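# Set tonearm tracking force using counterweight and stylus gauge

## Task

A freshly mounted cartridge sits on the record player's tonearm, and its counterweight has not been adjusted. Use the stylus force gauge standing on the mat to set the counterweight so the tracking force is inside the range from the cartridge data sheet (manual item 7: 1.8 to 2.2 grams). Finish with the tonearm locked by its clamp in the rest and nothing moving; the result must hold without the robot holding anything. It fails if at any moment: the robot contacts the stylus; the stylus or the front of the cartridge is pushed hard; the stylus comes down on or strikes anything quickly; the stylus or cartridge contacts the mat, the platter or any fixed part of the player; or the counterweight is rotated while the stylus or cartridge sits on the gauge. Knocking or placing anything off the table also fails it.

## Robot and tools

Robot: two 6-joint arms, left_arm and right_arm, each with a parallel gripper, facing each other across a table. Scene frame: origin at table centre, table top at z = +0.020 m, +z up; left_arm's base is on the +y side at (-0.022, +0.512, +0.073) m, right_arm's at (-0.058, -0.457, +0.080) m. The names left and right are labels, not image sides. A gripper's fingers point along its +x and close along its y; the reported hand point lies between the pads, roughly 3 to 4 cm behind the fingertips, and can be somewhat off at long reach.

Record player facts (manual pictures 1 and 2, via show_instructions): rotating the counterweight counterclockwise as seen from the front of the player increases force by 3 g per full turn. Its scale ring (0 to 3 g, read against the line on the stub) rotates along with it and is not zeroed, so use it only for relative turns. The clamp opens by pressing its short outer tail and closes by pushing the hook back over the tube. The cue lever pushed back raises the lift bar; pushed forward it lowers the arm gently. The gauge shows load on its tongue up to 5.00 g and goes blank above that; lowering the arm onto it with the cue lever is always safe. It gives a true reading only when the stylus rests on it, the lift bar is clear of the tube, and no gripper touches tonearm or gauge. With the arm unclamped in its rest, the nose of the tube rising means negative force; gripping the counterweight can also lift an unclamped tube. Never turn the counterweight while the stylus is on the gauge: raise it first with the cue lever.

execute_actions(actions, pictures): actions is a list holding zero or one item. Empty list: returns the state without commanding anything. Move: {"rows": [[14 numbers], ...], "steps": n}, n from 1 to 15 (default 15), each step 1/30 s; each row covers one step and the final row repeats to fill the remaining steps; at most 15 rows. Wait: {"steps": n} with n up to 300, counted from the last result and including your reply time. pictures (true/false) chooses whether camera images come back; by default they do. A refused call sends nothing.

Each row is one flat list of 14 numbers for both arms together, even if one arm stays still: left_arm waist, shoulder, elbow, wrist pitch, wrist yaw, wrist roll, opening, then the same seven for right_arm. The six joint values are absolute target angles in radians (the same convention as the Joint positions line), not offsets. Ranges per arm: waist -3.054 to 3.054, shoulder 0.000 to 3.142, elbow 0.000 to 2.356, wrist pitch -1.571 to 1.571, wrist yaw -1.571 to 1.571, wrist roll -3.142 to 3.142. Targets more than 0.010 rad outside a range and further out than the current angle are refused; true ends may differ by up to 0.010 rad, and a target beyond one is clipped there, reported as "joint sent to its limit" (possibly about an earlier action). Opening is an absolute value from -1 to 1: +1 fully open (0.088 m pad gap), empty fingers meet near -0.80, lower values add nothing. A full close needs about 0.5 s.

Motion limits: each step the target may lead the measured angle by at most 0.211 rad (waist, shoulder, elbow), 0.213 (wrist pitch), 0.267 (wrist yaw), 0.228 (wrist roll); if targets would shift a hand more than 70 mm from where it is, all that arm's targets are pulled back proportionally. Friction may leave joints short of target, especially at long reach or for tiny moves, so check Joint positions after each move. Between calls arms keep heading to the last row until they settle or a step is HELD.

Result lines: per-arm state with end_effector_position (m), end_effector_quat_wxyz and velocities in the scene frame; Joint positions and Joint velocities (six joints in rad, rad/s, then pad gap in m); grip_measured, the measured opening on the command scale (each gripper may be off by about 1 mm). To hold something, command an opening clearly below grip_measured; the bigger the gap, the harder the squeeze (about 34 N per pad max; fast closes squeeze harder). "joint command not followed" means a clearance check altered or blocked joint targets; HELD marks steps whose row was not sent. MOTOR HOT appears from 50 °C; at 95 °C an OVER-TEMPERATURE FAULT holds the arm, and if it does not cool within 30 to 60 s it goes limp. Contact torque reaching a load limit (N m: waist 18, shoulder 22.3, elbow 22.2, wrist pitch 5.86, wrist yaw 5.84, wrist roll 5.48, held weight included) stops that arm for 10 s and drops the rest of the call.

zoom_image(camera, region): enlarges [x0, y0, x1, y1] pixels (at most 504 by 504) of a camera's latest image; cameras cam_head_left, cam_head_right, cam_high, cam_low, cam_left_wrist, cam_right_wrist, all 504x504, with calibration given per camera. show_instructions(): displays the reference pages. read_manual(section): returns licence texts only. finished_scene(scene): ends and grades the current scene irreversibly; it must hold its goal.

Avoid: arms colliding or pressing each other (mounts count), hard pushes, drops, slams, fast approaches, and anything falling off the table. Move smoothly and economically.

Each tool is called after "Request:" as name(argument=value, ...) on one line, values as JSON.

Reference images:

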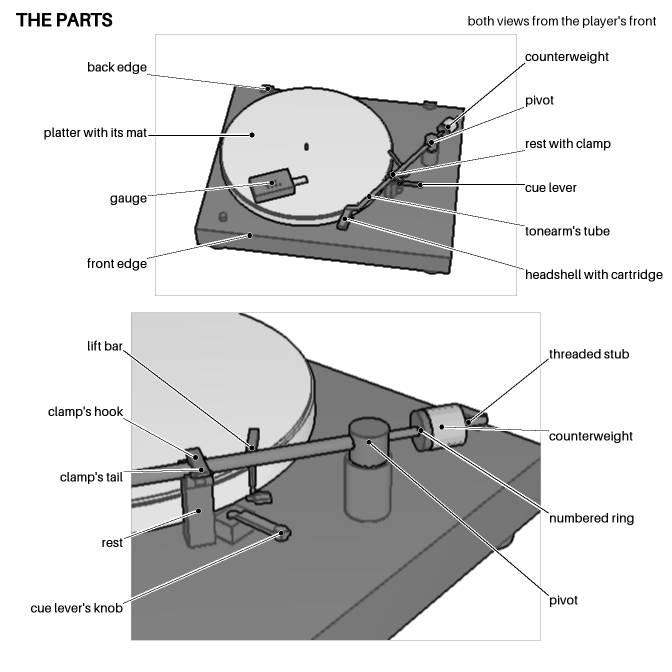

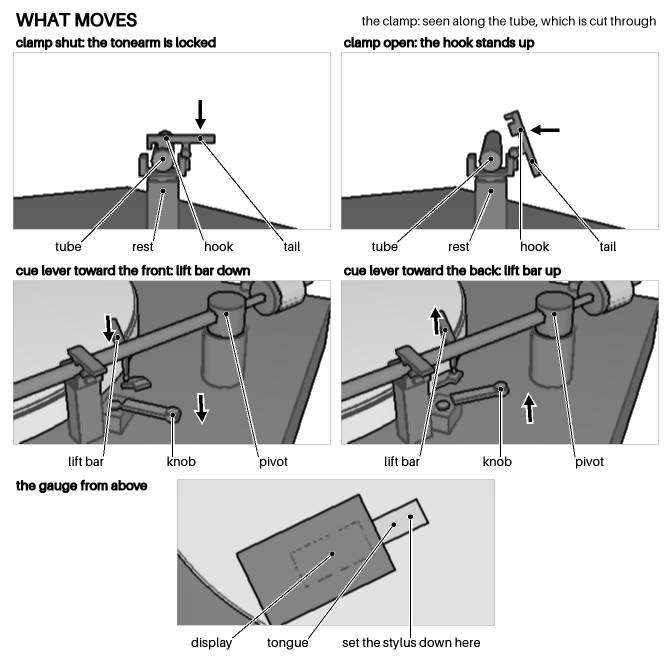

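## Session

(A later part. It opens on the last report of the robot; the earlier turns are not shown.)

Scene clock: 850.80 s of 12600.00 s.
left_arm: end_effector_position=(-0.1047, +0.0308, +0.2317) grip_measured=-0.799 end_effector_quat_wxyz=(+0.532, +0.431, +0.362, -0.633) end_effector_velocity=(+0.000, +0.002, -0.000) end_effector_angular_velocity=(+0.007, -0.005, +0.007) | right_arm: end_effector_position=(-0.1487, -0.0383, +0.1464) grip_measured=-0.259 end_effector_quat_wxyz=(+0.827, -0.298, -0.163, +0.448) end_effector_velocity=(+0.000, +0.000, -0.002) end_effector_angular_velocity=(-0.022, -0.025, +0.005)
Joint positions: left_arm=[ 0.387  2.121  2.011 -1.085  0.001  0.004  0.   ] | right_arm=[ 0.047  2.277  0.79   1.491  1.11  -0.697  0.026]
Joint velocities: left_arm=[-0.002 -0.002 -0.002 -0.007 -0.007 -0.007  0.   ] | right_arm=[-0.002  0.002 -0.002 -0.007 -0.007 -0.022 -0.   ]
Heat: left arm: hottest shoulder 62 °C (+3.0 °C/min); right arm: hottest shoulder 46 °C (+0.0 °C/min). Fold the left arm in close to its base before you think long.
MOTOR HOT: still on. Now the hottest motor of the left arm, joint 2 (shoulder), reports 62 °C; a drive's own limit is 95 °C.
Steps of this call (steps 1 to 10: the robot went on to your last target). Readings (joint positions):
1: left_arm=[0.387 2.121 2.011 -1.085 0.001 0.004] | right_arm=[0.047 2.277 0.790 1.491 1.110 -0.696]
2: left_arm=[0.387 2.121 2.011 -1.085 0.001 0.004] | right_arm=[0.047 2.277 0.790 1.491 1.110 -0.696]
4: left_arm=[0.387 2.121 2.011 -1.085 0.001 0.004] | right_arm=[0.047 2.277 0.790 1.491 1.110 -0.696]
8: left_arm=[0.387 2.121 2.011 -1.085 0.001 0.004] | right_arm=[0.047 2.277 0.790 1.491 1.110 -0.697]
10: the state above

Grip at -0.34 and roll to +0.13 over two calls.

Request:
execute_actions(actions=[{"rows":[[0.389,2.125,2.018,-1.083,0,0,-0.9,0.0455,2.285,0.797,1.489,1.106,-0.7,-0.32],[0.389,2.125,2.018,-1.083,0,0,-0.9,0.0455,2.285,0.797,1.489,1.106,-0.7,-0.34],[0.389,2.125,2.018,-1.083,0,0,-0.9,0.0455,2.285,0.797,1.489,1.106,-0.68,-0.34],[0.389,2.125,2.018,-1.083,0,0,-0.9,0.0455,2.285,0.797,1.489,1.106,-0.65,-0.34],[0.389,2.125,2.018,-1.083,0,0,-0.9,0.0455,2.285,0.797,1.489,1.106,-0.62,-0.34],[0.389,2.125,2.018,-1.083,0,0,-0.9,0.0455,2.285,0.797,1.489,1.106,-0.59,-0.34],[0.389,2.125,2.018,-1.083,0,0,-0.9,0.0455,2.285,0.797,1.489,1.106,-0.56,-0.34],[0.389,2.125,2.018,-1.083,0,0,-0.9,0.0455,2.285,0.797,1.489,1.106,-0.53,-0.34],[0.389,2.125,2.018,-1.083,0,0,-0.9,0.0455,2.285,0.797,1.489,1.106,-0.5,-0.34],[0.389,2.125,2.018,-1.083,0,0,-0.9,0.0455,2.285,0.797,1.489,1.106,-0.47,-0.34],[0.389,2.125,2.018,-1.083,0,0,-0.9,0.0455,2.285,0.797,1.489,1.106,-0.44,-0.34],[0.389,2.125,2.018,-1.083,0,0,-0.9,0.0455,2.285,0.797,1.489,1.106,-0.41,-0.34],[0.389,2.125,2.018,-1.083,0,0,-0.9,0.0455,2.285,0.797,1.489,1.106,-0.38,-0.34],[0.389,2.125,2.018,-1.083,0,0,-0.9,0.0455,2.285,0.797,1.489,1.106,-0.35,-0.34],[0.389,2.125,2.018,-1.083,0,0,-0.9,0.0455,2.285,0.797,1.489,1.106,-0.32,-0.34]],"steps":15}], pictures=false)

Request:
execute_actions(actions=[{"rows":[[0.389,2.125,2.018,-1.083,0,0,-0.9,0.0455,2.285,0.797,1.489,1.106,-0.29,-0.34],[0.389,2.125,2.018,-1.083,0,0,-0.9,0.0455,2.285,0.797,1.489,1.106,-0.26,-0.34],[0.389,2.125,2.018,-1.083,0,0,-0.9,0.0455,2.285,0.797,1.489,1.106,-0.23,-0.34],[0.389,2.125,2.018,-1.083,0,0,-0.9,0.0455,2.285,0.797,1.489,1.106,-0.2,-0.34],[0.389,2.125,2.018,-1.083,0,0,-0.9,0.0455,2.285,0.797,1.489,1.106,-0.17,-0.34],[0.389,2.125,2.018,-1.083,0,0,-0.9,0.0455,2.285,0.797,1.489,1.106,-0.14,-0.34],[0.389,2.125,2.018,-1.083,0,0,-0.9,0.0455,2.285,0.797,1.489,1.106,-0.11,-0.34],[0.389,2.125,2.018,-1.083,0,0,-0.9,0.0455,2.285,0.797,1.489,1.106,-0.08,-0.34],[0.389,2.125,2.018,-1.083,0,0,-0.9,0.0455,2.285,0.797,1.489,1.106,-0.05,-0.34],[0.389,2.125,2.018,-1.083,0,0,-0.9,0.0455,2.285,0.797,1.489,1.106,-0.02,-0.34],[0.389,2.125,2.018,-1.083,0,0,-0.9,0.0455,2.285,0.797,1.489,1.106,0.01,-0.34],[0.389,2.125,2.018,-1.083,0,0,-0.9,0.0455,2.285,0.797,1.489,1.106,0.04,-0.34],[0.389,2.125,2.018,-1.083,0,0,-0.9,0.0455,2.285,0.797,1.489,1.106,0.07,-0.34],[0.389,2.125,2.018,-1.083,0,0,-0.9,0.0455,2.285,0.797,1.489,1.106,0.1,-0.34],[0.389,2.125,2.018,-1.083,0,0,-0.9,0.0455,2.285,0.797,1.489,1.106,0.13,-0.34]],"steps":15}], pictures=false)

Request:
execute_actions(actions=[{"steps":15}])

Request:
zoom_image(camera="cam_left_wrist", region=[240, 120, 360, 270])

Scene clock: 869.20 s of 12600.00 s.
left_arm: end_effector_position=(-0.1048, +0.0307, +0.2315) grip_measured=-0.799 end_effector_quat_wxyz=(+0.532, +0.431, +0.362, -0.633) end_effector_velocity=(+0.002, -0.001, +0.001) end_effector_angular_velocity=(-0.008, -0.003, +0.012) | right_arm: end_effector_position=(-0.1482, -0.0383, +0.1466) grip_measured=-0.260 end_effector_quat_wxyz=(+0.863, -0.170, -0.094, +0.466) end_effector_velocity=(+0.002, +0.001, -0.003) end_effector_angular_velocity=(+0.459, +0.718, +0.002)
Joint positions: left_arm=[ 0.387  2.121  2.011 -1.084  0.001  0.004  0.   ] | right_arm=[ 0.046  2.277  0.791  1.492  1.112 -0.397  0.026]
Joint velocities: left_arm=[ 0.002 -0.002 -0.002  0.007 -0.007 -0.007  0.   ] | right_arm=[-0.007 -0.002 -0.002 -0.022 -0.007  0.872 -0.   ]
Heat: left arm: hottest shoulder 63 °C (+4.1 °C/min); right arm: hottest shoulder 46 °C (+0.0 °C/min). Fold the left arm in close to its base before you think long.
MOTOR HOT: still on. Now the hottest motor of the left arm, joint 2 (shoulder), reports 63 °C; a drive's own limit is 95 °C.
Steps of this call (steps 1 to 15: the robot went on to your last target; steps 16 to 90: nothing new was sent; then 14.90 s passed at rest; steps 91 to 105: all 15 steps of this action). Readings (joint positions):
91: left_arm=[0.387 2.121 2.011 -1.085 0.001 0.004] | right_arm=[0.047 2.277 0.790 1.491 1.110 -0.697]
92: left_arm=[0.387 2.121 2.011 -1.085 0.001 0.004] | right_arm=[0.047 2.277 0.790 1.491 1.110 -0.697]
94: left_arm=[0.387 2.121 2.011 -1.085 0.001 0.004] | right_arm=[0.047 2.277 0.790 1.491 1.111 -0.687]
98: left_arm=[0.387 2.121 2.011 -1.085 0.001 0.004] | right_arm=[0.047 2.277 0.791 1.492 1.112 -0.598]
105: the state above

Scene clock: 869.70 s of 12600.00 s.
left_arm: end_effector_position=(-0.1048, +0.0307, +0.2315) grip_measured=-0.799 end_effector_quat_wxyz=(+0.532, +0.431, +0.362, -0.633) end_effector_velocity=(-0.004, +0.003, -0.000) end_effector_angular_velocity=(+0.011, +0.022, -0.004) | right_arm: end_effector_position=(-0.1473, -0.0382, +0.1466) grip_measured=-0.261 end_effector_quat_wxyz=(+0.880, +0.026, +0.013, +0.474) end_effector_velocity=(+0.002, +0.002, -0.001) end_effector_angular_velocity=(+0.481, +0.737, +0.002)
Joint positions: left_arm=[ 0.387  2.121  2.011 -1.084  0.001  0.004  0.   ] | right_arm=[0.045 2.277 0.791 1.492 1.113 0.052 0.026]
Joint velocities: left_arm=[-0.002 -0.002 -0.002 -0.007  0.022 -0.007  0.   ] | right_arm=[-0.007  0.002  0.002 -0.007 -0.007  0.886 -0.   ]
Heat: left arm: hottest shoulder 63 °C (+4.0 °C/min); right arm: hottest shoulder 46 °C (+0.0 °C/min). Fold the left arm in close to its base before you think long.
MOTOR HOT: still on. Now the hottest motor of the left arm, joint 2 (shoulder), reports 63 °C; a drive's own limit is 95 °C.
Steps of this call (steps 1 to 15: all 15 steps of this action). Readings (joint positions):
1: left_arm=[0.387 2.121 2.011 -1.084 0.001 0.004] | right_arm=[0.046 2.277 0.791 1.492 1.112 -0.367]
2: left_arm=[0.387 2.121 2.011 -1.084 0.001 0.004] | right_arm=[0.046 2.277 0.791 1.492 1.112 -0.338]
4: left_arm=[0.387 2.121 2.011 -1.084 0.001 0.004] | right_arm=[0.046 2.277 0.791 1.492 1.112 -0.278]
8: left_arm=[0.387 2.121 2.011 -1.084 0.001 0.004] | right_arm=[0.045 2.277 0.791 1.492 1.113 -0.158]
15: the state above

Scene clock: 870.20 s of 12600.00 s.
left_arm: end_effector_position=(-0.1048, +0.0306, +0.2317) grip_measured=-0.799 end_effector_quat_wxyz=(+0.532, +0.430, +0.362, -0.633) end_effector_velocity=(+0.001, +0.005, -0.001) end_effector_angular_velocity=(+0.021, -0.008, +0.007) | right_arm: end_effector_position=(-0.1472, -0.0382, +0.1466) grip_measured=-0.261 end_effector_quat_wxyz=(+0.879, +0.057, +0.029, +0.473) end_effector_velocity=(+0.003, -0.002, -0.002) end_effector_angular_velocity=(-0.015, -0.012, -0.010)
Joint positions: left_arm=[ 0.387  2.121  2.012 -1.084  0.001  0.004  0.   ] | right_arm=[0.045 2.277 0.791 1.492 1.114 0.124 0.026]
Joint velocities: left_arm=[-0.002 -0.002 -0.002 -0.022 -0.007 -0.007  0.   ] | right_arm=[-0.002 -0.002 -0.007 -0.007  0.007 -0.007 -0.   ]
Heat: left arm: hottest shoulder 63 °C (+4.1 °C/min); right arm: hottest shoulder 46 °C (+0.0 °C/min). Fold the left arm in close to its base before you think long.
MOTOR HOT: still on. Now the hottest motor of the left arm, joint 2 (shoulder), reports 63 °C; a drive's own limit is 95 °C.
Steps of this call (steps 1 to 15: the robot went on to your last target). Readings (joint positions):
1: left_arm=[0.387 2.121 2.011 -1.084 0.001 0.004] | right_arm=[0.045 2.277 0.791 1.492 1.113 0.075]
2: left_arm=[0.387 2.121 2.011 -1.084 0.001 0.004] | right_arm=[0.045 2.277 0.791 1.492 1.113 0.090]
4: left_arm=[0.387 2.121 2.011 -1.084 0.001 0.004] | right_arm=[0.044 2.277 0.791 1.492 1.113 0.108]
8: left_arm=[0.387 2.121 2.012 -1.084 0.001 0.004] | right_arm=[0.044 2.277 0.791 1.492 1.114 0.120]
15: the state above
camera_calibration (this result's frames):
cam_left_wrist: T_world_to_cam=[[-0.978093, 0.206143, 0.0289608, -0.107376], [0.206371, 0.97846, 0.00509418, 0.0118619], [-0.0272868, 0.0109593, -0.999568, 0.307702], [0, 0, 0, 1]] pos_world=[-0.0990751, 0.00715614, 0.310619]
cam_right_wrist: T_world_to_cam=[[0.824157, -0.557271, -0.101067, 0.122807], [-0.291348, -0.264131, -0.91943, 0.107847], [0.485677, 0.7872, -0.380045, 0.233642], [0, 0, 0, 1]] pos_world=[-0.183266, -0.0870009, 0.200364]

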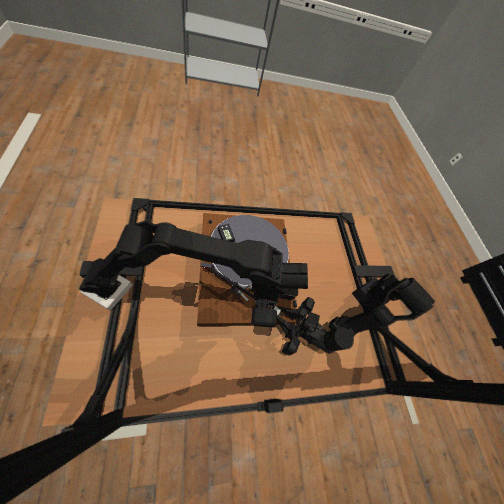

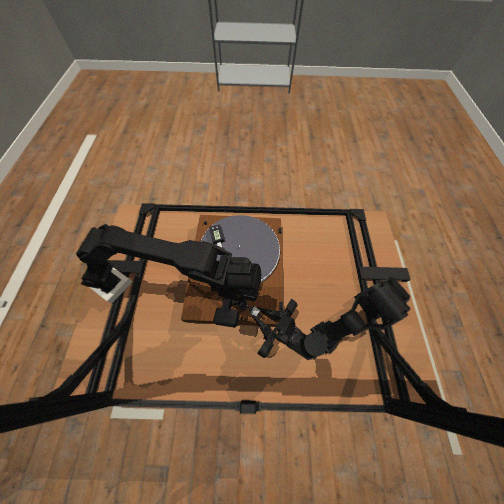

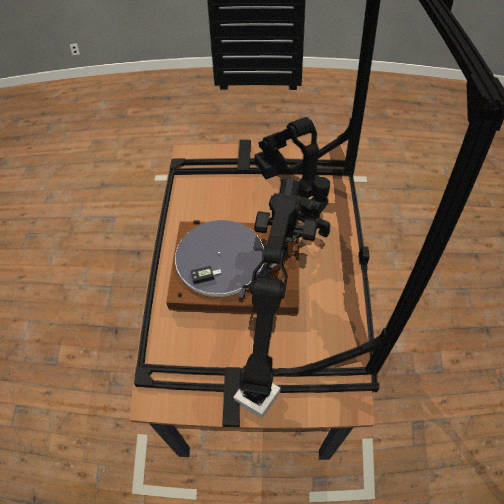

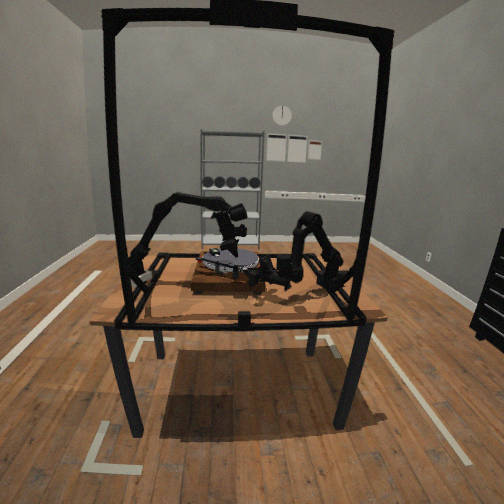

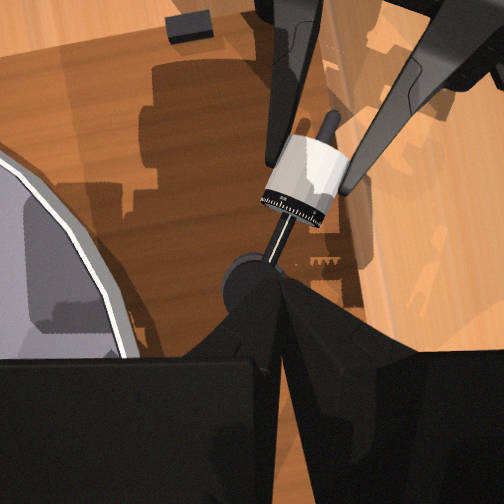

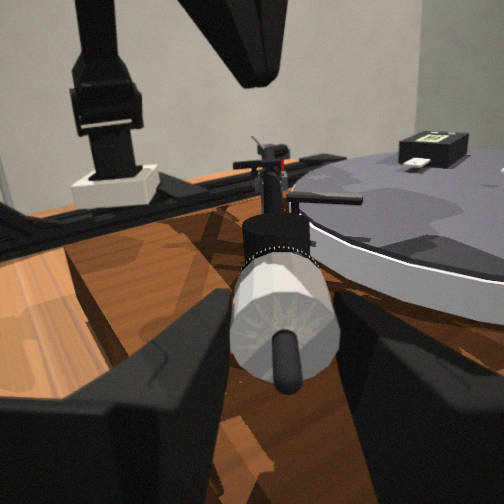

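Region (240, 120, 360, 270) of cam_left_wrist's 504x504 image, scaled by 3.360, with more detail than that image has; it fills the left 403 columns of this view, and the rest is white.

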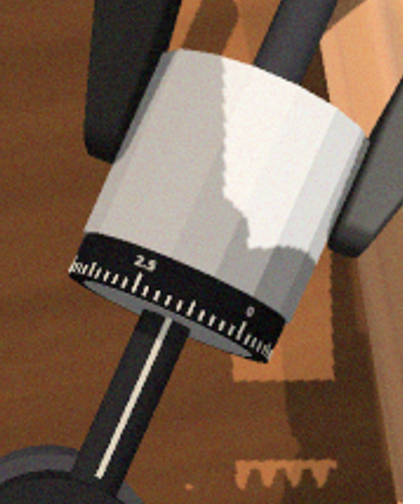

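Request:
execute_actions(actions=[{"rows":[[0.389,2.125,2.018,-1.083,0,0,-0.9,0.0455,2.285,0.797,1.489,1.106,0.124,-0.25],[0.389,2.125,2.018,-1.083,0,0,-0.9,0.0455,2.285,0.797,1.489,1.106,0.124,-0.18],[0.389,2.125,2.018,-1.083,0,0,-0.9,0.0455,2.285,0.797,1.489,1.106,0.124,-0.1],[0.389,2.125,2.018,-1.083,0,0,-0.9,0.0455,2.285,0.797,1.489,1.106,0.124,-0.05],[0.389,2.125,2.018,-1.083,0,0,-0.9,0.0455,2.285,0.797,1.489,1.106,0.124,-0.05],[0.389,2.125,2.018,-1.083,0,0,-0.9,0.0455,2.285,0.797,1.489,1.106,0.124,-0.05],[0.389,2.125,2.018,-1.083,0,0,-0.9,0.0455,2.285,0.797,1.489,1.106,0.124,-0.05],[0.389,2.125,2.018,-1.083,0,0,-0.9,0.0455,2.285,0.797,1.489,1.106,0.05,-0.05],[0.389,2.125,2.018,-1.083,0,0,-0.9,0.0455,2.285,0.797,1.489,1.106,-0.03,-0.05],[0.389,2.125,2.018,-1.083,0,0,-0.9,0.0455,2.285,0.797,1.489,1.106,-0.11,-0.05],[0.389,2.125,2.018,-1.083,0,0,-0.9,0.0455,2.285,0.797,1.489,1.106,-0.19,-0.05],[0.389,2.125,2.018,-1.083,0,0,-0.9,0.0455,2.285,0.797,1.489,1.106,-0.27,-0.05],[0.389,2.125,2.018,-1.083,0,0,-0.9,0.0455,2.285,0.797,1.489,1.106,-0.35,-0.05],[0.389,2.125,2.018,-1.083,0,0,-0.9,0.0455,2.285,0.797,1.489,1.106,-0.43,-0.05],[0.389,2.125,2.018,-1.083,0,0,-0.9,0.0455,2.285,0.797,1.489,1.106,-0.51,-0.05]],"steps":15}], pictures=false)

Request:
execute_actions(actions=[{"rows":[[0.389,2.125,2.018,-1.083,0,0,-0.9,0.0455,2.285,0.797,1.489,1.106,-0.59,-0.05],[0.389,2.125,2.018,-1.083,0,0,-0.9,0.0455,2.285,0.797,1.489,1.106,-0.66,-0.05],[0.389,2.125,2.018,-1.083,0,0,-0.9,0.0455,2.285,0.797,1.489,1.106,-0.705,-0.05]],"steps":15}], pictures=false)

Request:
execute_actions(actions=[{"rows":[[0.389,2.125,2.018,-1.083,0,0,-0.9,0.0455,2.285,0.797,1.489,1.106,-0.705,-0.09],[0.389,2.125,2.018,-1.083,0,0,-0.9,0.0455,2.285,0.797,1.489,1.106,-0.705,-0.13],[0.389,2.125,2.018,-1.083,0,0,-0.9,0.0455,2.285,0.797,1.489,1.106,-0.705,-0.16],[0.389,2.125,2.018,-1.083,0,0,-0.9,0.0455,2.285,0.797,1.489,1.106,-0.705,-0.19],[0.389,2.125,2.018,-1.083,0,0,-0.9,0.0455,2.285,0.797,1.489,1.106,-0.705,-0.21],[0.389,2.125,2.018,-1.083,0,0,-0.9,0.0455,2.285,0.797,1.489,1.106,-0.705,-0.23],[0.389,2.125,2.018,-1.083,0,0,-0.9,0.0455,2.285,0.797,1.489,1.106,-0.705,-0.25],[0.389,2.125,2.018,-1.083,0,0,-0.9,0.0455,2.285,0.797,1.489,1.106,-0.705,-0.27],[0.389,2.125,2.018,-1.083,0,0,-0.9,0.0455,2.285,0.797,1.489,1.106,-0.705,-0.29],[0.389,2.125,2.018,-1.083,0,0,-0.9,0.0455,2.285,0.797,1.489,1.106,-0.705,-0.31],[0.389,2.125,2.018,-1.083,0,0,-0.9,0.0455,2.285,0.797,1.489,1.106,-0.705,-0.34]],"steps":15}], pictures=false)

Request:
execute_actions(actions=[{"rows":[[0.389,2.125,2.018,-1.083,0,0,-0.9,0.0455,2.285,0.797,1.489,1.106,-0.69,-0.34],[0.389,2.125,2.018,-1.083,0,0,-0.9,0.0455,2.285,0.797,1.489,1.106,-0.67,-0.34],[0.389,2.125,2.018,-1.083,0,0,-0.9,0.0455,2.285,0.797,1.489,1.106,-0.65,-0.34],[0.389,2.125,2.018,-1.083,0,0,-0.9,0.0455,2.285,0.797,1.489,1.106,-0.62,-0.34],[0.389,2.125,2.018,-1.083,0,0,-0.9,0.0455,2.285,0.797,1.489,1.106,-0.59,-0.34],[0.389,2.125,2.018,-1.083,0,0,-0.9,0.0455,2.285,0.797,1.489,1.106,-0.56,-0.34],[0.389,2.125,2.018,-1.083,0,0,-0.9,0.0455,2.285,0.797,1.489,1.106,-0.53,-0.34],[0.389,2.125,2.018,-1.083,0,0,-0.9,0.0455,2.285,0.797,1.489,1.106,-0.5,-0.34],[0.389,2.125,2.018,-1.083,0,0,-0.9,0.0455,2.285,0.797,1.489,1.106,-0.47,-0.34],[0.389,2.125,2.018,-1.083,0,0,-0.9,0.0455,2.285,0.797,1.489,1.106,-0.44,-0.34],[0.389,2.125,2.018,-1.083,0,0,-0.9,0.0455,2.285,0.797,1.489,1.106,-0.41,-0.34],[0.389,2.125,2.018,-1.083,0,0,-0.9,0.0455,2.285,0.797,1.489,1.106,-0.38,-0.34],[0.389,2.125,2.018,-1.083,0,0,-0.9,0.0455,2.285,0.797,1.489,1.106,-0.35,-0.34],[0.389,2.125,2.018,-1.083,0,0,-0.9,0.0455,2.285,0.797,1.489,1.106,-0.32,-0.34],[0.389,2.125,2.018,-1.083,0,0,-0.9,0.0455,2.285,0.797,1.489,1.106,-0.29,-0.34]],"steps":15}], pictures=false)

Request:
execute_actions(actions=[{"rows":[[0.389,2.125,2.018,-1.083,0,0,-0.9,0.0455,2.285,0.797,1.489,1.106,-0.26,-0.34],[0.389,2.125,2.018,-1.083,0,0,-0.9,0.0455,2.285,0.797,1.489,1.106,-0.23,-0.34],[0.389,2.125,2.018,-1.083,0,0,-0.9,0.0455,2.285,0.797,1.489,1.106,-0.2,-0.34],[0.389,2.125,2.018,-1.083,0,0,-0.9,0.0455,2.285,0.797,1.489,1.106,-0.17,-0.34],[0.389,2.125,2.018,-1.083,0,0,-0.9,0.0455,2.285,0.797,1.489,1.106,-0.14,-0.34],[0.389,2.125,2.018,-1.083,0,0,-0.9,0.0455,2.285,0.797,1.489,1.106,-0.11,-0.34],[0.389,2.125,2.018,-1.083,0,0,-0.9,0.0455,2.285,0.797,1.489,1.106,-0.08,-0.34],[0.389,2.125,2.018,-1.083,0,0,-0.9,0.0455,2.285,0.797,1.489,1.106,-0.05,-0.34],[0.389,2.125,2.018,-1.083,0,0,-0.9,0.0455,2.285,0.797,1.489,1.106,-0.02,-0.34],[0.389,2.125,2.018,-1.083,0,0,-0.9,0.0455,2.285,0.797,1.489,1.106,0.01,-0.34],[0.389,2.125,2.018,-1.083,0,0,-0.9,0.0455,2.285,0.797,1.489,1.106,0.04,-0.34],[0.389,2.125,2.018,-1.083,0,0,-0.9,0.0455,2.285,0.797,1.489,1.106,0.07,-0.34],[0.389,2.125,2.018,-1.083,0,0,-0.9,0.0455,2.285,0.797,1.489,1.106,0.1,-0.34],[0.389,2.125,2.018,-1.083,0,0,-0.9,0.0455,2.285,0.797,1.489,1.106,0.13,-0.34]],"steps":15}], pictures=false)

Request:
execute_actions(actions=[{"steps":15}])

Request:
zoom_image(camera="cam_left_wrist", region=[240, 120, 360, 270])

Scene clock: 898.17 s of 12600.00 s.
left_arm: end_effector_position=(-0.1048, +0.0306, +0.2315) grip_measured=-0.799 end_effector_quat_wxyz=(+0.532, +0.431, +0.362, -0.633) end_effector_velocity=(+0.000, +0.002, -0.003) end_effector_angular_velocity=(+0.010, -0.011, -0.007) | right_arm: end_effector_position=(-0.1476, -0.0379, +0.1457) grip_measured=-0.052 end_effector_quat_wxyz=(+0.870, -0.130, -0.071, +0.470) end_effector_velocity=(+0.000, +0.000, +0.001) end_effector_angular_velocity=(-1.057, -1.620, +0.003)
Joint positions: left_arm=[ 0.387  2.121  2.012 -1.084  0.001  0.004  0.   ] | right_arm=[ 0.045  2.278  0.791  1.489  1.111 -0.298  0.036]
Joint velocities: left_arm=[-0.002  0.002 -0.002 -0.007 -0.007  0.007  0.   ] | right_arm=[-0.002 -0.002 -0.002  0.007 -0.007 -1.941  0.001]
Heat: left arm: hottest shoulder 64 °C (+3.0 °C/min); right arm: hottest shoulder 46 °C (+0.0 °C/min). Fold the left arm in close to its base before you think long.
MOTOR HOT: still on. Now the hottest motor of the left arm, joint 2 (shoulder), reports 64 °C; a drive's own limit is 95 °C.
Steps of this call (steps 1 to 15: the robot went on to your last target; steps 16 to 90: nothing new was sent; then 24.47 s passed at rest; steps 91 to 105: all 15 steps of this action). Readings (joint positions):
91: left_arm=[0.387 2.121 2.012 -1.084 0.001 0.004] | right_arm=[0.045 2.277 0.791 1.492 1.115 0.124]
92: left_arm=[0.387 2.121 2.012 -1.084 0.001 0.004] | right_arm=[0.045 2.277 0.791 1.492 1.114 0.124]
94: left_arm=[0.387 2.121 2.012 -1.084 0.001 0.004] | right_arm=[0.045 2.277 0.791 1.490 1.111 0.124]
98: left_arm=[0.387 2.121 2.012 -1.084 0.001 0.004] | right_arm=[0.045 2.278 0.791 1.490 1.111 0.110]
105: the state above

Scene clock: 898.67 s of 12600.00 s.
left_arm: end_effector_position=(-0.1048, +0.0306, +0.2315) grip_measured=-0.799 end_effector_quat_wxyz=(+0.532, +0.431, +0.362, -0.633) end_effector_velocity=(+0.000, +0.002, -0.000) end_effector_angular_velocity=(+0.007, -0.005, +0.007) | right_arm: end_effector_position=(-0.1476, -0.0379, +0.1459) grip_measured=-0.050 end_effector_quat_wxyz=(+0.827, -0.299, -0.162, +0.447) end_effector_velocity=(+0.001, -0.001, -0.002) end_effector_angular_velocity=(-0.031, -0.037, +0.005)
Joint positions: left_arm=[ 0.387  2.121  2.012 -1.084  0.001  0.004  0.   ] | right_arm=[ 0.045  2.278  0.791  1.49   1.111 -0.698  0.037]
Joint velocities: left_arm=[-0.002 -0.002 -0.002 -0.007 -0.007 -0.007  0.   ] | right_arm=[-0.002 -0.002 -0.007 -0.007 -0.007 -0.037 -0.   ]
Heat: left arm: hottest shoulder 64 °C (+3.0 °C/min); right arm: hottest shoulder 46 °C (+0.0 °C/min). Fold the left arm in close to its base before you think long.
MOTOR HOT: still on. Now the hottest motor of the left arm, joint 2 (shoulder), reports 64 °C; a drive's own limit is 95 °C.
Steps of this call (steps 1 to 15: all 15 steps of this action). Readings (joint positions):
1: left_arm=[0.387 2.121 2.012 -1.084 0.001 0.004] | right_arm=[0.045 2.278 0.791 1.489 1.111 -0.363]
2: left_arm=[0.387 2.121 2.012 -1.084 0.001 0.004] | right_arm=[0.045 2.278 0.791 1.489 1.111 -0.429]
4: left_arm=[0.387 2.121 2.012 -1.084 0.001 0.004] | right_arm=[0.045 2.278 0.791 1.489 1.111 -0.557]
8: left_arm=[0.387 2.121 2.012 -1.084 0.001 0.004] | right_arm=[0.045 2.278 0.791 1.490 1.111 -0.667]
15: the state above

Scene clock: 899.17 s of 12600.00 s.
left_arm: end_effector_position=(-0.1048, +0.0306, +0.2315) grip_measured=-0.799 end_effector_quat_wxyz=(+0.532, +0.430, +0.362, -0.633) end_effector_velocity=(+0.001, +0.005, -0.001) end_effector_angular_velocity=(+0.021, -0.008, +0.007) | right_arm: end_effector_position=(-0.1476, -0.0379, +0.1459) grip_measured=-0.264 end_effector_quat_wxyz=(+0.827, -0.301, -0.163, +0.446) end_effector_velocity=(-0.002, +0.000, +0.001) end_effector_angular_velocity=(-0.014, -0.020, +0.010)
Joint positions: left_arm=[ 0.387  2.121  2.012 -1.084  0.001  0.003  0.   ] | right_arm=[ 0.045  2.278  0.791  1.49   1.111 -0.701  0.026]
Joint velocities: left_arm=[-0.002 -0.002 -0.002 -0.022 -0.007 -0.007  0.   ] | right_arm=[ 0.002 -0.007 -0.002 -0.007 -0.007 -0.022 -0.   ]
Heat: left arm: hottest shoulder 64 °C (+2.0 °C/min); right arm: hottest shoulder 46 °C (+0.0 °C/min). Fold the left arm in close to its base before you think long.
MOTOR HOT: still on. Now the hottest motor of the left arm, joint 2 (shoulder), reports 64 °C; a drive's own limit is 95 °C.
Steps of this call (steps 1 to 15: all 15 steps of this action). Readings (joint positions):
1: left_arm=[0.387 2.121 2.012 -1.084 0.001 0.004] | right_arm=[0.045 2.278 0.791 1.490 1.111 -0.698]
2: left_arm=[0.387 2.121 2.012 -1.084 0.001 0.004] | right_arm=[0.045 2.278 0.791 1.490 1.111 -0.699]
4: left_arm=[0.387 2.121 2.012 -1.084 0.001 0.004] | right_arm=[0.045 2.278 0.791 1.490 1.111 -0.700]
8: left_arm=[0.387 2.121 2.012 -1.084 0.001 0.003] | right_arm=[0.045 2.278 0.791 1.490 1.111 -0.700]
15: the state above

Scene clock: 899.67 s of 12600.00 s.
left_arm: end_effector_position=(-0.1048, +0.0305, +0.2316) grip_measured=-0.799 end_effector_quat_wxyz=(+0.532, +0.430, +0.362, -0.633) end_effector_velocity=(-0.004, +0.005, +0.000) end_effector_angular_velocity=(+0.019, +0.012, +0.010) | right_arm: end_effector_position=(-0.1471, -0.0378, +0.1460) grip_measured=-0.264 end_effector_quat_wxyz=(+0.866, -0.159, -0.087, +0.467) end_effector_velocity=(+0.001, +0.002, -0.001) end_effector_angular_velocity=(+0.489, +0.749, +0.016)
Joint positions: left_arm=[ 0.387  2.121  2.012 -1.084  0.001  0.003  0.   ] | right_arm=[ 0.043  2.278  0.791  1.491  1.111 -0.367  0.026]
Joint velocities: left_arm=[-0.007 -0.002  0.002 -0.022  0.007 -0.022  0.   ] | right_arm=[-0.007 -0.002 -0.002 -0.007 -0.022  0.901 -0.   ]
Heat: left arm: hottest shoulder 64 °C (+2.0 °C/min); right arm: hottest shoulder 46 °C (+0.0 °C/min). Fold the left arm in close to its base before you think long.
MOTOR HOT: still on. Now the hottest motor of the left arm, joint 2 (shoulder), reports 64 °C; a drive's own limit is 95 °C.
Steps of this call (steps 1 to 15: all 15 steps of this action). Readings (joint positions):
1: left_arm=[0.387 2.121 2.012 -1.084 0.001 0.003] | right_arm=[0.045 2.278 0.791 1.490 1.111 -0.701]
2: left_arm=[0.387 2.121 2.012 -1.084 0.001 0.003] | right_arm=[0.045 2.278 0.791 1.490 1.111 -0.697]
4: left_arm=[0.387 2.121 2.012 -1.084 0.001 0.003] | right_arm=[0.044 2.278 0.791 1.490 1.111 -0.670]
8: left_arm=[0.387 2.121 2.012 -1.084 0.001 0.003] | right_arm=[0.044 2.278 0.791 1.491 1.111 -0.571]
15: the state above

Scene clock: 900.17 s of 12600.00 s.
left_arm: end_effector_position=(-0.1048, +0.0305, +0.2316) grip_measured=-0.799 end_effector_quat_wxyz=(+0.532, +0.430, +0.362, -0.633) end_effector_velocity=(+0.000, +0.001, +0.001) end_effector_angular_velocity=(+0.001, -0.010, -0.007) | right_arm: end_effector_position=(-0.1466, -0.0375, +0.1460) grip_measured=-0.264 end_effector_quat_wxyz=(+0.880, +0.035, +0.018, +0.474) end_effector_velocity=(+0.000, +0.000, -0.001) end_effector_angular_velocity=(+0.328, +0.504, +0.006)
Joint positions: left_arm=[ 0.387  2.121  2.012 -1.084  0.001  0.003  0.   ] | right_arm=[0.042 2.278 0.792 1.49  1.111 0.074 0.026]
Joint velocities: left_arm=[-0.002 -0.002  0.002 -0.007 -0.007  0.007  0.   ] | right_arm=[-0.002 -0.002 -0.002 -0.007 -0.007  0.608 -0.   ]
Heat: left arm: hottest shoulder 64 °C (+2.0 °C/min); right arm: hottest shoulder 46 °C (+0.0 °C/min). Fold the left arm in close to its base before you think long.
MOTOR HOT: still on. Now the hottest motor of the left arm, joint 2 (shoulder), reports 64 °C; a drive's own limit is 95 °C.
Steps of this call (steps 1 to 15: all 15 steps of this action). Readings (joint positions):
1: left_arm=[0.387 2.121 2.012 -1.084 0.001 0.003] | right_arm=[0.043 2.278 0.791 1.491 1.111 -0.338]
2: left_arm=[0.387 2.121 2.012 -1.084 0.001 0.003] | right_arm=[0.043 2.278 0.791 1.491 1.111 -0.308]
4: left_arm=[0.387 2.121 2.012 -1.084 0.001 0.003] | right_arm=[0.043 2.278 0.791 1.491 1.111 -0.248]
8: left_arm=[0.387 2.121 2.012 -1.084 0.001 0.003] | right_arm=[0.043 2.278 0.792 1.490 1.111 -0.127]
15: the state above

Scene clock: 900.67 s of 12600.00 s.
left_arm: end_effector_position=(-0.1048, +0.0305, +0.2316) grip_measured=-0.799 end_effector_quat_wxyz=(+0.532, +0.430, +0.362, -0.633) end_effector_velocity=(+0.000, +0.002, -0.000) end_effector_angular_velocity=(+0.006, -0.011, -0.007) | right_arm: end_effector_position=(-0.1466, -0.0376, +0.1458) grip_measured=-0.264 end_effector_quat_wxyz=(+0.879, +0.056, +0.030, +0.473) end_effector_velocity=(+0.000, +0.000, +0.001) end_effector_angular_velocity=(+0.010, +0.010, +0.005)
Joint positions: left_arm=[ 0.387  2.121  2.012 -1.084  0.001  0.003  0.   ] | right_arm=[0.042 2.278 0.792 1.49  1.111 0.124 0.026]
Joint velocities: left_arm=[-0.002 -0.002 -0.002 -0.007 -0.007  0.007  0.   ] | right_arm=[-0.002 -0.002 -0.002  0.007 -0.007  0.007  0.   ]
Heat: left arm: hottest shoulder 64 °C (+2.0 °C/min); right arm: hottest shoulder 46 °C (+0.0 °C/min). Fold the left arm in close to its base before you think long.
MOTOR HOT: still on. Now the hottest motor of the left arm, joint 2 (shoulder), reports 64 °C; a drive's own limit is 95 °C.
Steps of this call (steps 1 to 15: the robot went on to your last target). Readings (joint positions):
1: left_arm=[0.387 2.121 2.012 -1.084 0.001 0.003] | right_arm=[0.042 2.278 0.792 1.490 1.111 0.090]
2: left_arm=[0.387 2.121 2.012 -1.084 0.001 0.003] | right_arm=[0.042 2.278 0.792 1.490 1.111 0.100]
4: left_arm=[0.387 2.121 2.012 -1.084 0.001 0.003] | right_arm=[0.042 2.278 0.792 1.490 1.111 0.113]
8: left_arm=[0.387 2.121 2.012 -1.084 0.001 0.003] | right_arm=[0.042 2.278 0.792 1.490 1.111 0.122]
15: the state above
camera_calibration (this result's frames):
cam_left_wrist: T_world_to_cam=[[-0.978162, 0.205795, 0.029101, -0.1074], [0.206025, 0.978533, 0.00508912, 0.0119106], [-0.0274289, 0.0109735, -0.999564, 0.307634], [0, 0, 0, 1]] pos_world=[-0.0990703, 0.00707167, 0.310565]
cam_right_wrist: T_world_to_cam=[[0.824474, -0.557165, -0.0990447, 0.122336], [-0.290289, -0.266161, -0.919179, 0.107564], [0.485773, 0.786591, -0.381182, 0.232686], [0, 0, 0, 1]] pos_world=[-0.182671, -0.0862382, 0.199683]

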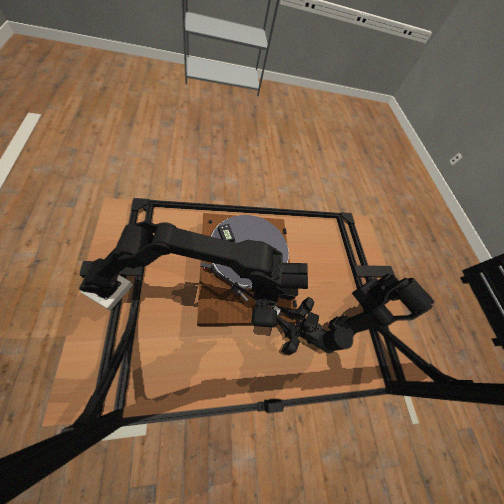

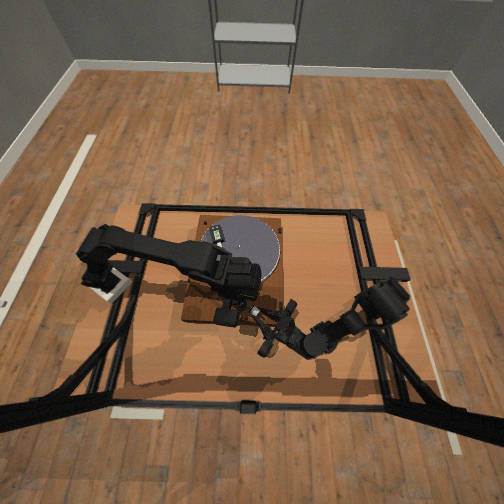

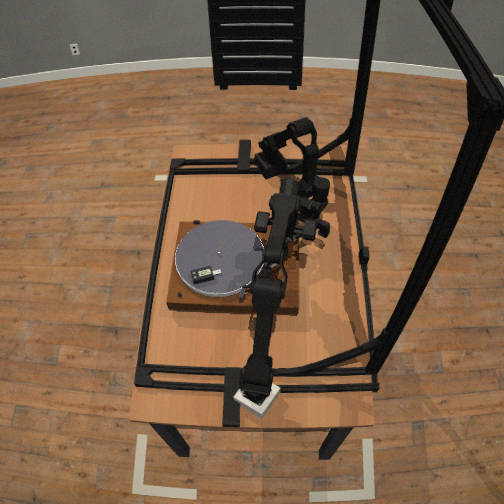

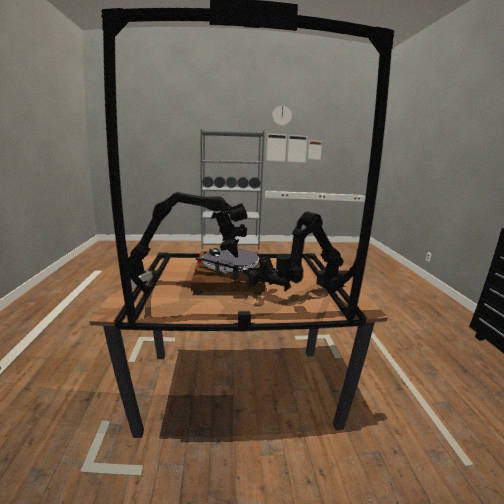

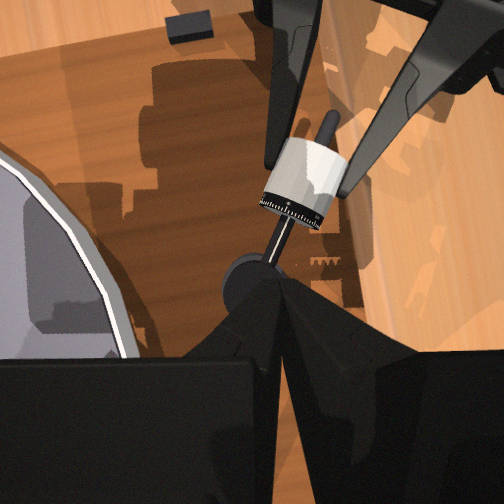

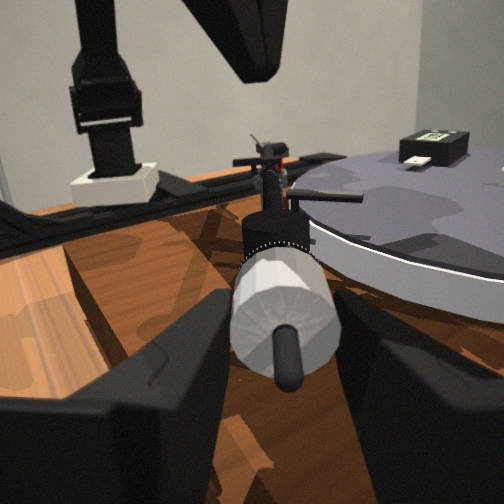

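Region (240, 120, 360, 270) of cam_left_wrist's 504x504 image, scaled by 3.360, with more detail than that image has; it fills the left 403 columns of this view, and the rest is white.

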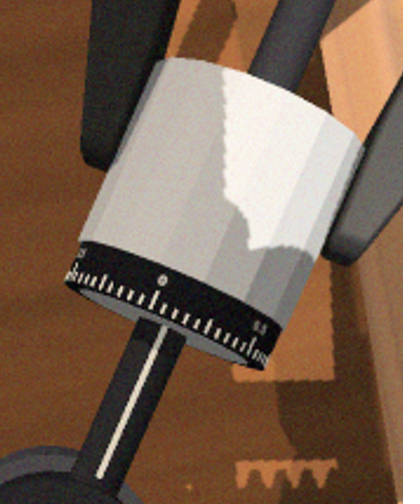

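≈0.07. Release and withdraw.

Request:
execute_actions(actions=[{"rows":[[0.389,2.1,2.018,-1.083,0,0,-0.9,0.0455,2.285,0.797,1.489,1.106,0.124,-0.25],[0.389,2.05,2.0,-1.083,0,0,-0.9,0.0455,2.285,0.797,1.489,1.106,0.124,-0.15],[0.389,2.0,1.95,-1.083,0,0,-0.9,0.0455,2.285,0.797,1.489,1.106,0.124,-0.05],[0.389,1.95,1.9,-1.083,0,0,-0.9,0.0455,2.285,0.797,1.489,1.106,0.124,0.05],[0.389,1.9,1.85,-1.083,0,0,-0.9,0.0455,2.285,0.797,1.489,1.106,0.124,0.1],[0.389,1.85,1.8,-1.083,0,0,-0.9,0.0455,2.285,0.797,1.489,1.106,0.124,0.1],[0.389,1.8,1.75,-1.083,0,0,-0.9,0.0455,2.285,0.797,1.489,1.106,0.1,0.1],[0.389,1.75,1.7,-1.083,0,0,-0.9,0.055,2.28,0.785,1.495,1.115,0.07,0.1],[0.389,1.7,1.65,-1.083,0,0,-0.9,0.067,2.275,0.775,1.502,1.127,0.04,0.1],[0.389,1.65,1.6,-1.083,0,0,-0.9,0.079,2.27,0.765,1.508,1.139,0.02,0.1],[0.389,1.6,1.55,-1.083,0,0,-0.9,0.091,2.265,0.755,1.513,1.151,0,0.1],[0.389,1.55,1.5,-1.083,0,0,-0.9,0.103,2.26,0.745,1.516,1.163,0,0.1],[0.389,1.5,1.45,-1.083,0,0,-0.9,0.115,2.255,0.74,1.518,1.175,0,0.1],[0.389,1.45,1.4,-1.083,0,0,-0.9,0.13,2.255,0.74,1.518,1.19,0,0.1],[0.389,1.4,1.35,-1.083,0,0,-0.9,0.145,2.255,0.74,1.518,1.205,0,0.1]],"steps":15}], pictures=false)

Request:
execute_actions(actions=[{"rows":[[0.389,1.35,1.3,-1.083,0,0,-0.9,0.16,2.255,0.74,1.518,1.22,0,0.1],[0.389,1.3,1.25,-1.083,0,0,-0.9,0.175,2.255,0.74,1.518,1.235,0,0.1],[0.389,1.25,1.2,-1.083,0,0,-0.9,0.19,2.255,0.74,1.518,1.25,0,0.1],[0.389,1.2,1.15,-1.083,0,0,-0.9,0.205,2.25,0.74,1.515,1.265,0,0.1],[0.389,1.15,1.1,-1.083,0,0,-0.9,0.22,2.24,0.73,1.51,1.28,0,0.1],[0.389,1.1,1.05,-1.083,0,0,-0.9,0.235,2.22,0.72,1.5,1.295,0,0.1],[0.389,1.05,1.0,-1.083,0,0,-0.9,0.25,2.2,0.7,1.5,1.31,0,0.1],[0.389,1.0,0.95,-1.083,0,0,-0.9,0.265,2.18,0.68,1.5,1.325,0,0.1]],"steps":15}], pictures=false)

Request:
execute_actions(actions=[{"steps":30}])

Scene clock: 913.33 s of 12600.00 s.
left_arm: end_effector_position=(-0.0813, +0.1676, +0.2965) grip_measured=-0.799 end_effector_quat_wxyz=(+0.547, +0.405, +0.340, -0.649) end_effector_velocity=(+0.066, +0.385, -0.046) end_effector_angular_velocity=(+0.073, +0.004, +0.047) | right_arm: end_effector_position=(-0.1617, -0.0564, +0.1436) grip_measured=+0.096 end_effector_quat_wxyz=(+0.878, +0.004, +0.003, +0.478) end_effector_velocity=(-0.096, -0.094, +0.003) end_effector_angular_velocity=(-0.084, -0.126, +0.010)
Joint positions: left_arm=[ 0.388  1.519  1.487 -1.081  0.001  0.003  0.   ] | right_arm=[0.109 2.27  0.753 1.511 1.169 0.015 0.044]
Joint velocities: left_arm=[-0.002 -1.443 -1.521  0.007 -0.007 -0.051  0.   ] | right_arm=[ 0.398 -0.051 -0.115  0.051  0.388 -0.139  0.002]
Heat: left arm: hottest shoulder 65 °C (+3.0 °C/min); right arm: hottest shoulder 46 °C (+0.0 °C/min). Fold the left arm in close to its base before you think long.
MOTOR HOT: still on. Now the hottest motor of the left arm, joint 2 (shoulder), reports 65 °C; a drive's own limit is 95 °C.
Steps of this call (steps 1 to 15: the robot went on to your last target; steps 16 to 90: nothing new was sent; then 9.17 s passed at rest; steps 91 to 105: all 15 steps of this action). Readings (joint positions):
91: left_arm=[0.388 2.121 2.012 -1.084 0.001 0.003] | right_arm=[0.042 2.278 0.792 1.490 1.111 0.126]
92: left_arm=[0.388 2.113 2.011 -1.084 0.001 0.003] | right_arm=[0.042 2.278 0.792 1.490 1.111 0.126]
94: left_arm=[0.388 2.073 1.973 -1.080 0.001 0.003] | right_arm=[0.043 2.278 0.792 1.490 1.111 0.126]
98: left_arm=[0.388 1.890 1.816 -1.081 0.001 0.003] | right_arm=[0.044 2.278 0.792 1.489 1.111 0.109]
105: the state above

Scene clock: 913.83 s of 12600.00 s.
left_arm: end_effector_position=(-0.0596, +0.2946, +0.2522) grip_measured=-0.799 end_effector_quat_wxyz=(+0.544, +0.410, +0.345, -0.646) end_effector_velocity=(+0.003, +0.022, -0.023) end_effector_angular_velocity=(+0.045, -0.011, +0.002) | right_arm: end_effector_position=(-0.1937, -0.0971, +0.1586) grip_measured=+0.100 end_effector_quat_wxyz=(+0.877, +0.002, +0.001, +0.481) end_effector_velocity=(+0.010, -0.008, -0.005) end_effector_angular_velocity=(-0.023, -0.019, -0.024)
Joint positions: left_arm=[ 0.388  1.012  0.967 -1.085  0.001  0.003  0.   ] | right_arm=[0.263 2.191 0.689 1.503 1.317 0.005 0.044]
Joint velocities: left_arm=[-0.007 -0.066 -0.105 -0.007 -0.007 -0.007  0.   ] | right_arm=[-0.002 -0.007 -0.037 -0.007  0.022  0.007 -0.   ]
Heat: left arm: hottest shoulder 65 °C (+3.0 °C/min); right arm: hottest shoulder 46 °C (+0.0 °C/min). Fold the left arm in close to its base before you think long.
MOTOR HOT: still on. Now the hottest motor of the left arm, joint 2 (shoulder), reports 65 °C; a drive's own limit is 95 °C.
Steps of this call (steps 1 to 15: all 15 steps of this action). Readings (joint positions):
1: left_arm=[0.388 1.472 1.436 -1.081 0.001 0.003] | right_arm=[0.122 2.269 0.750 1.513 1.183 0.012]
2: left_arm=[0.388 1.425 1.386 -1.081 0.001 0.003] | right_arm=[0.136 2.268 0.749 1.514 1.196 0.010]
4: left_arm=[0.388 1.328 1.284 -1.082 0.001 0.003] | right_arm=[0.166 2.265 0.748 1.515 1.225 0.007]
8: left_arm=[0.388 1.125 1.083 -1.082 0.001 0.003] | right_arm=[0.227 2.230 0.720 1.506 1.283 0.005]
15: the state above

Scene clock: 914.83 s of 12600.00 s.
left_arm: end_effector_position=(-0.0594, +0.2961, +0.2512) grip_measured=-0.799 end_effector_quat_wxyz=(+0.544, +0.410, +0.345, -0.646) end_effector_velocity=(+0.001, +0.002, -0.001) end_effector_angular_velocity=(+0.007, -0.005, +0.007) | right_arm: end_effector_position=(-0.1931, -0.0977, +0.1585) grip_measured=+0.100 end_effector_quat_wxyz=(+0.878, +0.002, +0.001, +0.479) end_effector_velocity=(+0.004, -0.002, -0.002) end_effector_angular_velocity=(-0.016, -0.018, -0.010)
Joint positions: left_arm=[ 0.388  1.005  0.961 -1.085  0.001  0.003  0.   ] | right_arm=[0.263 2.19  0.687 1.502 1.32  0.004 0.044]
Joint velocities: left_arm=[-0.002 -0.002 -0.002 -0.007 -0.007 -0.007  0.   ] | right_arm=[-0.002 -0.002 -0.012 -0.007  0.007 -0.007 -0.   ]
Heat: left arm: hottest shoulder 64 °C (+2.0 °C/min); right arm: hottest shoulder 46 °C (+0.0 °C/min). Fold the left arm in close to its base before you think long.
MOTOR HOT: still on. Now the hottest motor of the left arm, joint 2 (shoulder), reports 64 °C; a drive's own limit is 95 °C.
Steps of this call (steps 1 to 15: the robot went on to your last target; steps 16 to 30: nothing new was sent). Readings (joint positions):
1: left_arm=[0.388 1.011 0.965 -1.085 0.001 0.003] | right_arm=[0.263 2.191 0.688 1.502 1.318 0.005]
2: left_arm=[0.388 1.009 0.963 -1.085 0.001 0.003] | right_arm=[0.263 2.191 0.687 1.502 1.319 0.005]
4: left_arm=[0.388 1.007 0.962 -1.085 0.001 0.003] | right_arm=[0.263 2.190 0.687 1.502 1.319 0.005]
8: left_arm=[0.388 1.006 0.961 -1.085 0.001 0.003] | right_arm=[0.263 2.190 0.687 1.502 1.320 0.005]
30: the state above
All arms were judged still, so your last target was given up. Only a new action makes them travel on or press farther. Fingers that are still opening or closing keep moving.
camera_calibration (this result's frames):
cam_left_wrist: T_world_to_cam=[[-0.977941, 0.207182, 0.0265897, -0.117968], [0.205362, 0.976911, -0.0589172, -0.2409], [-0.0381824, -0.052157, -0.997909, 0.343223], [0, 0, 0, 1]] pos_world=[-0.0527886, 0.27768, 0.331449]
cam_right_wrist: T_world_to_cam=[[0.835031, -0.54966, 0.0244404, 0.111626], [-0.191821, -0.332469, -0.923401, 0.102903], [0.515682, 0.76638, -0.383058, 0.3115], [0, 0, 0, 1]] pos_world=[-0.234107, -0.143159, 0.211615]

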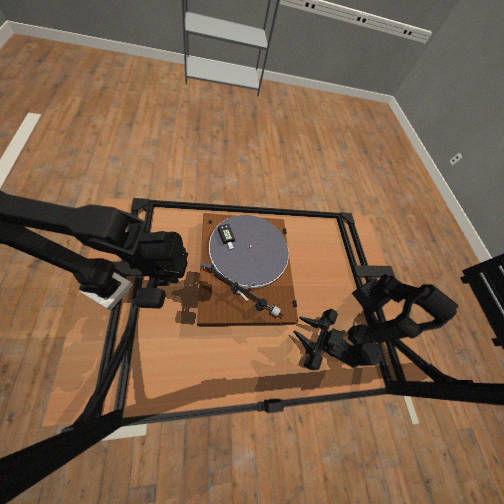

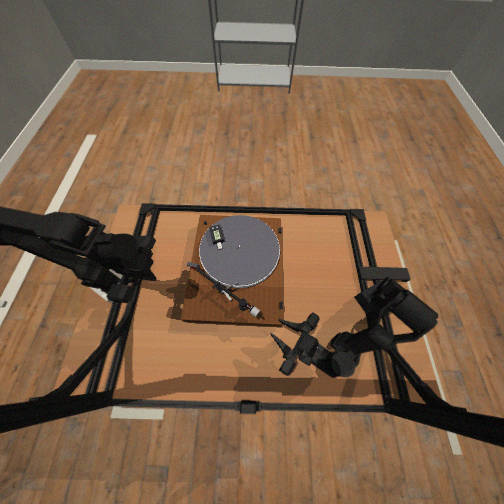

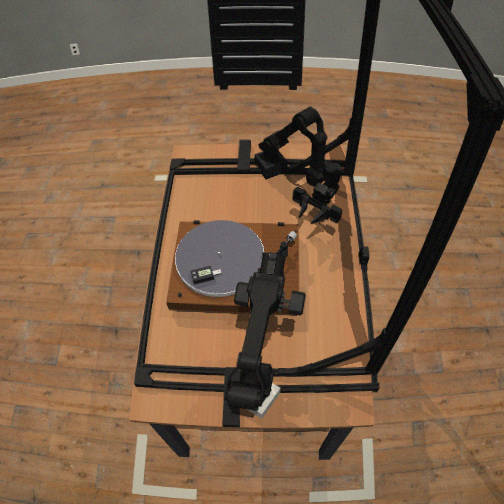

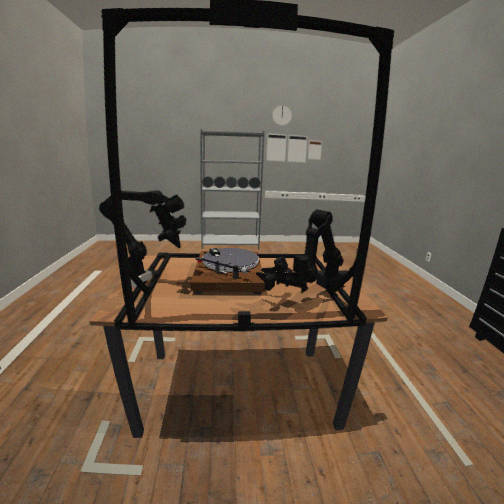

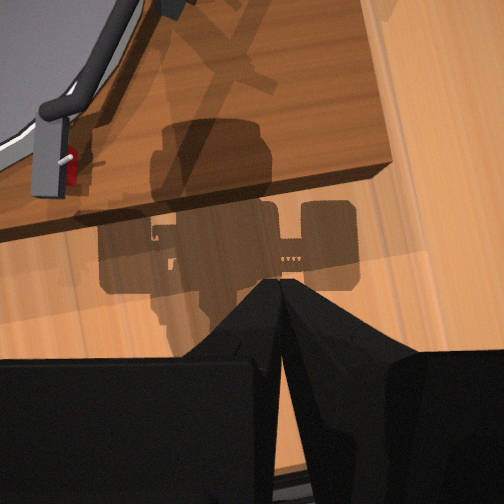

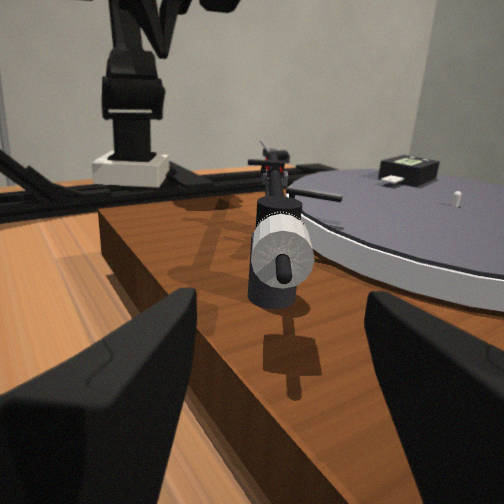

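Request:
finished_scene(scene=1)

The scene is finished: the task was done.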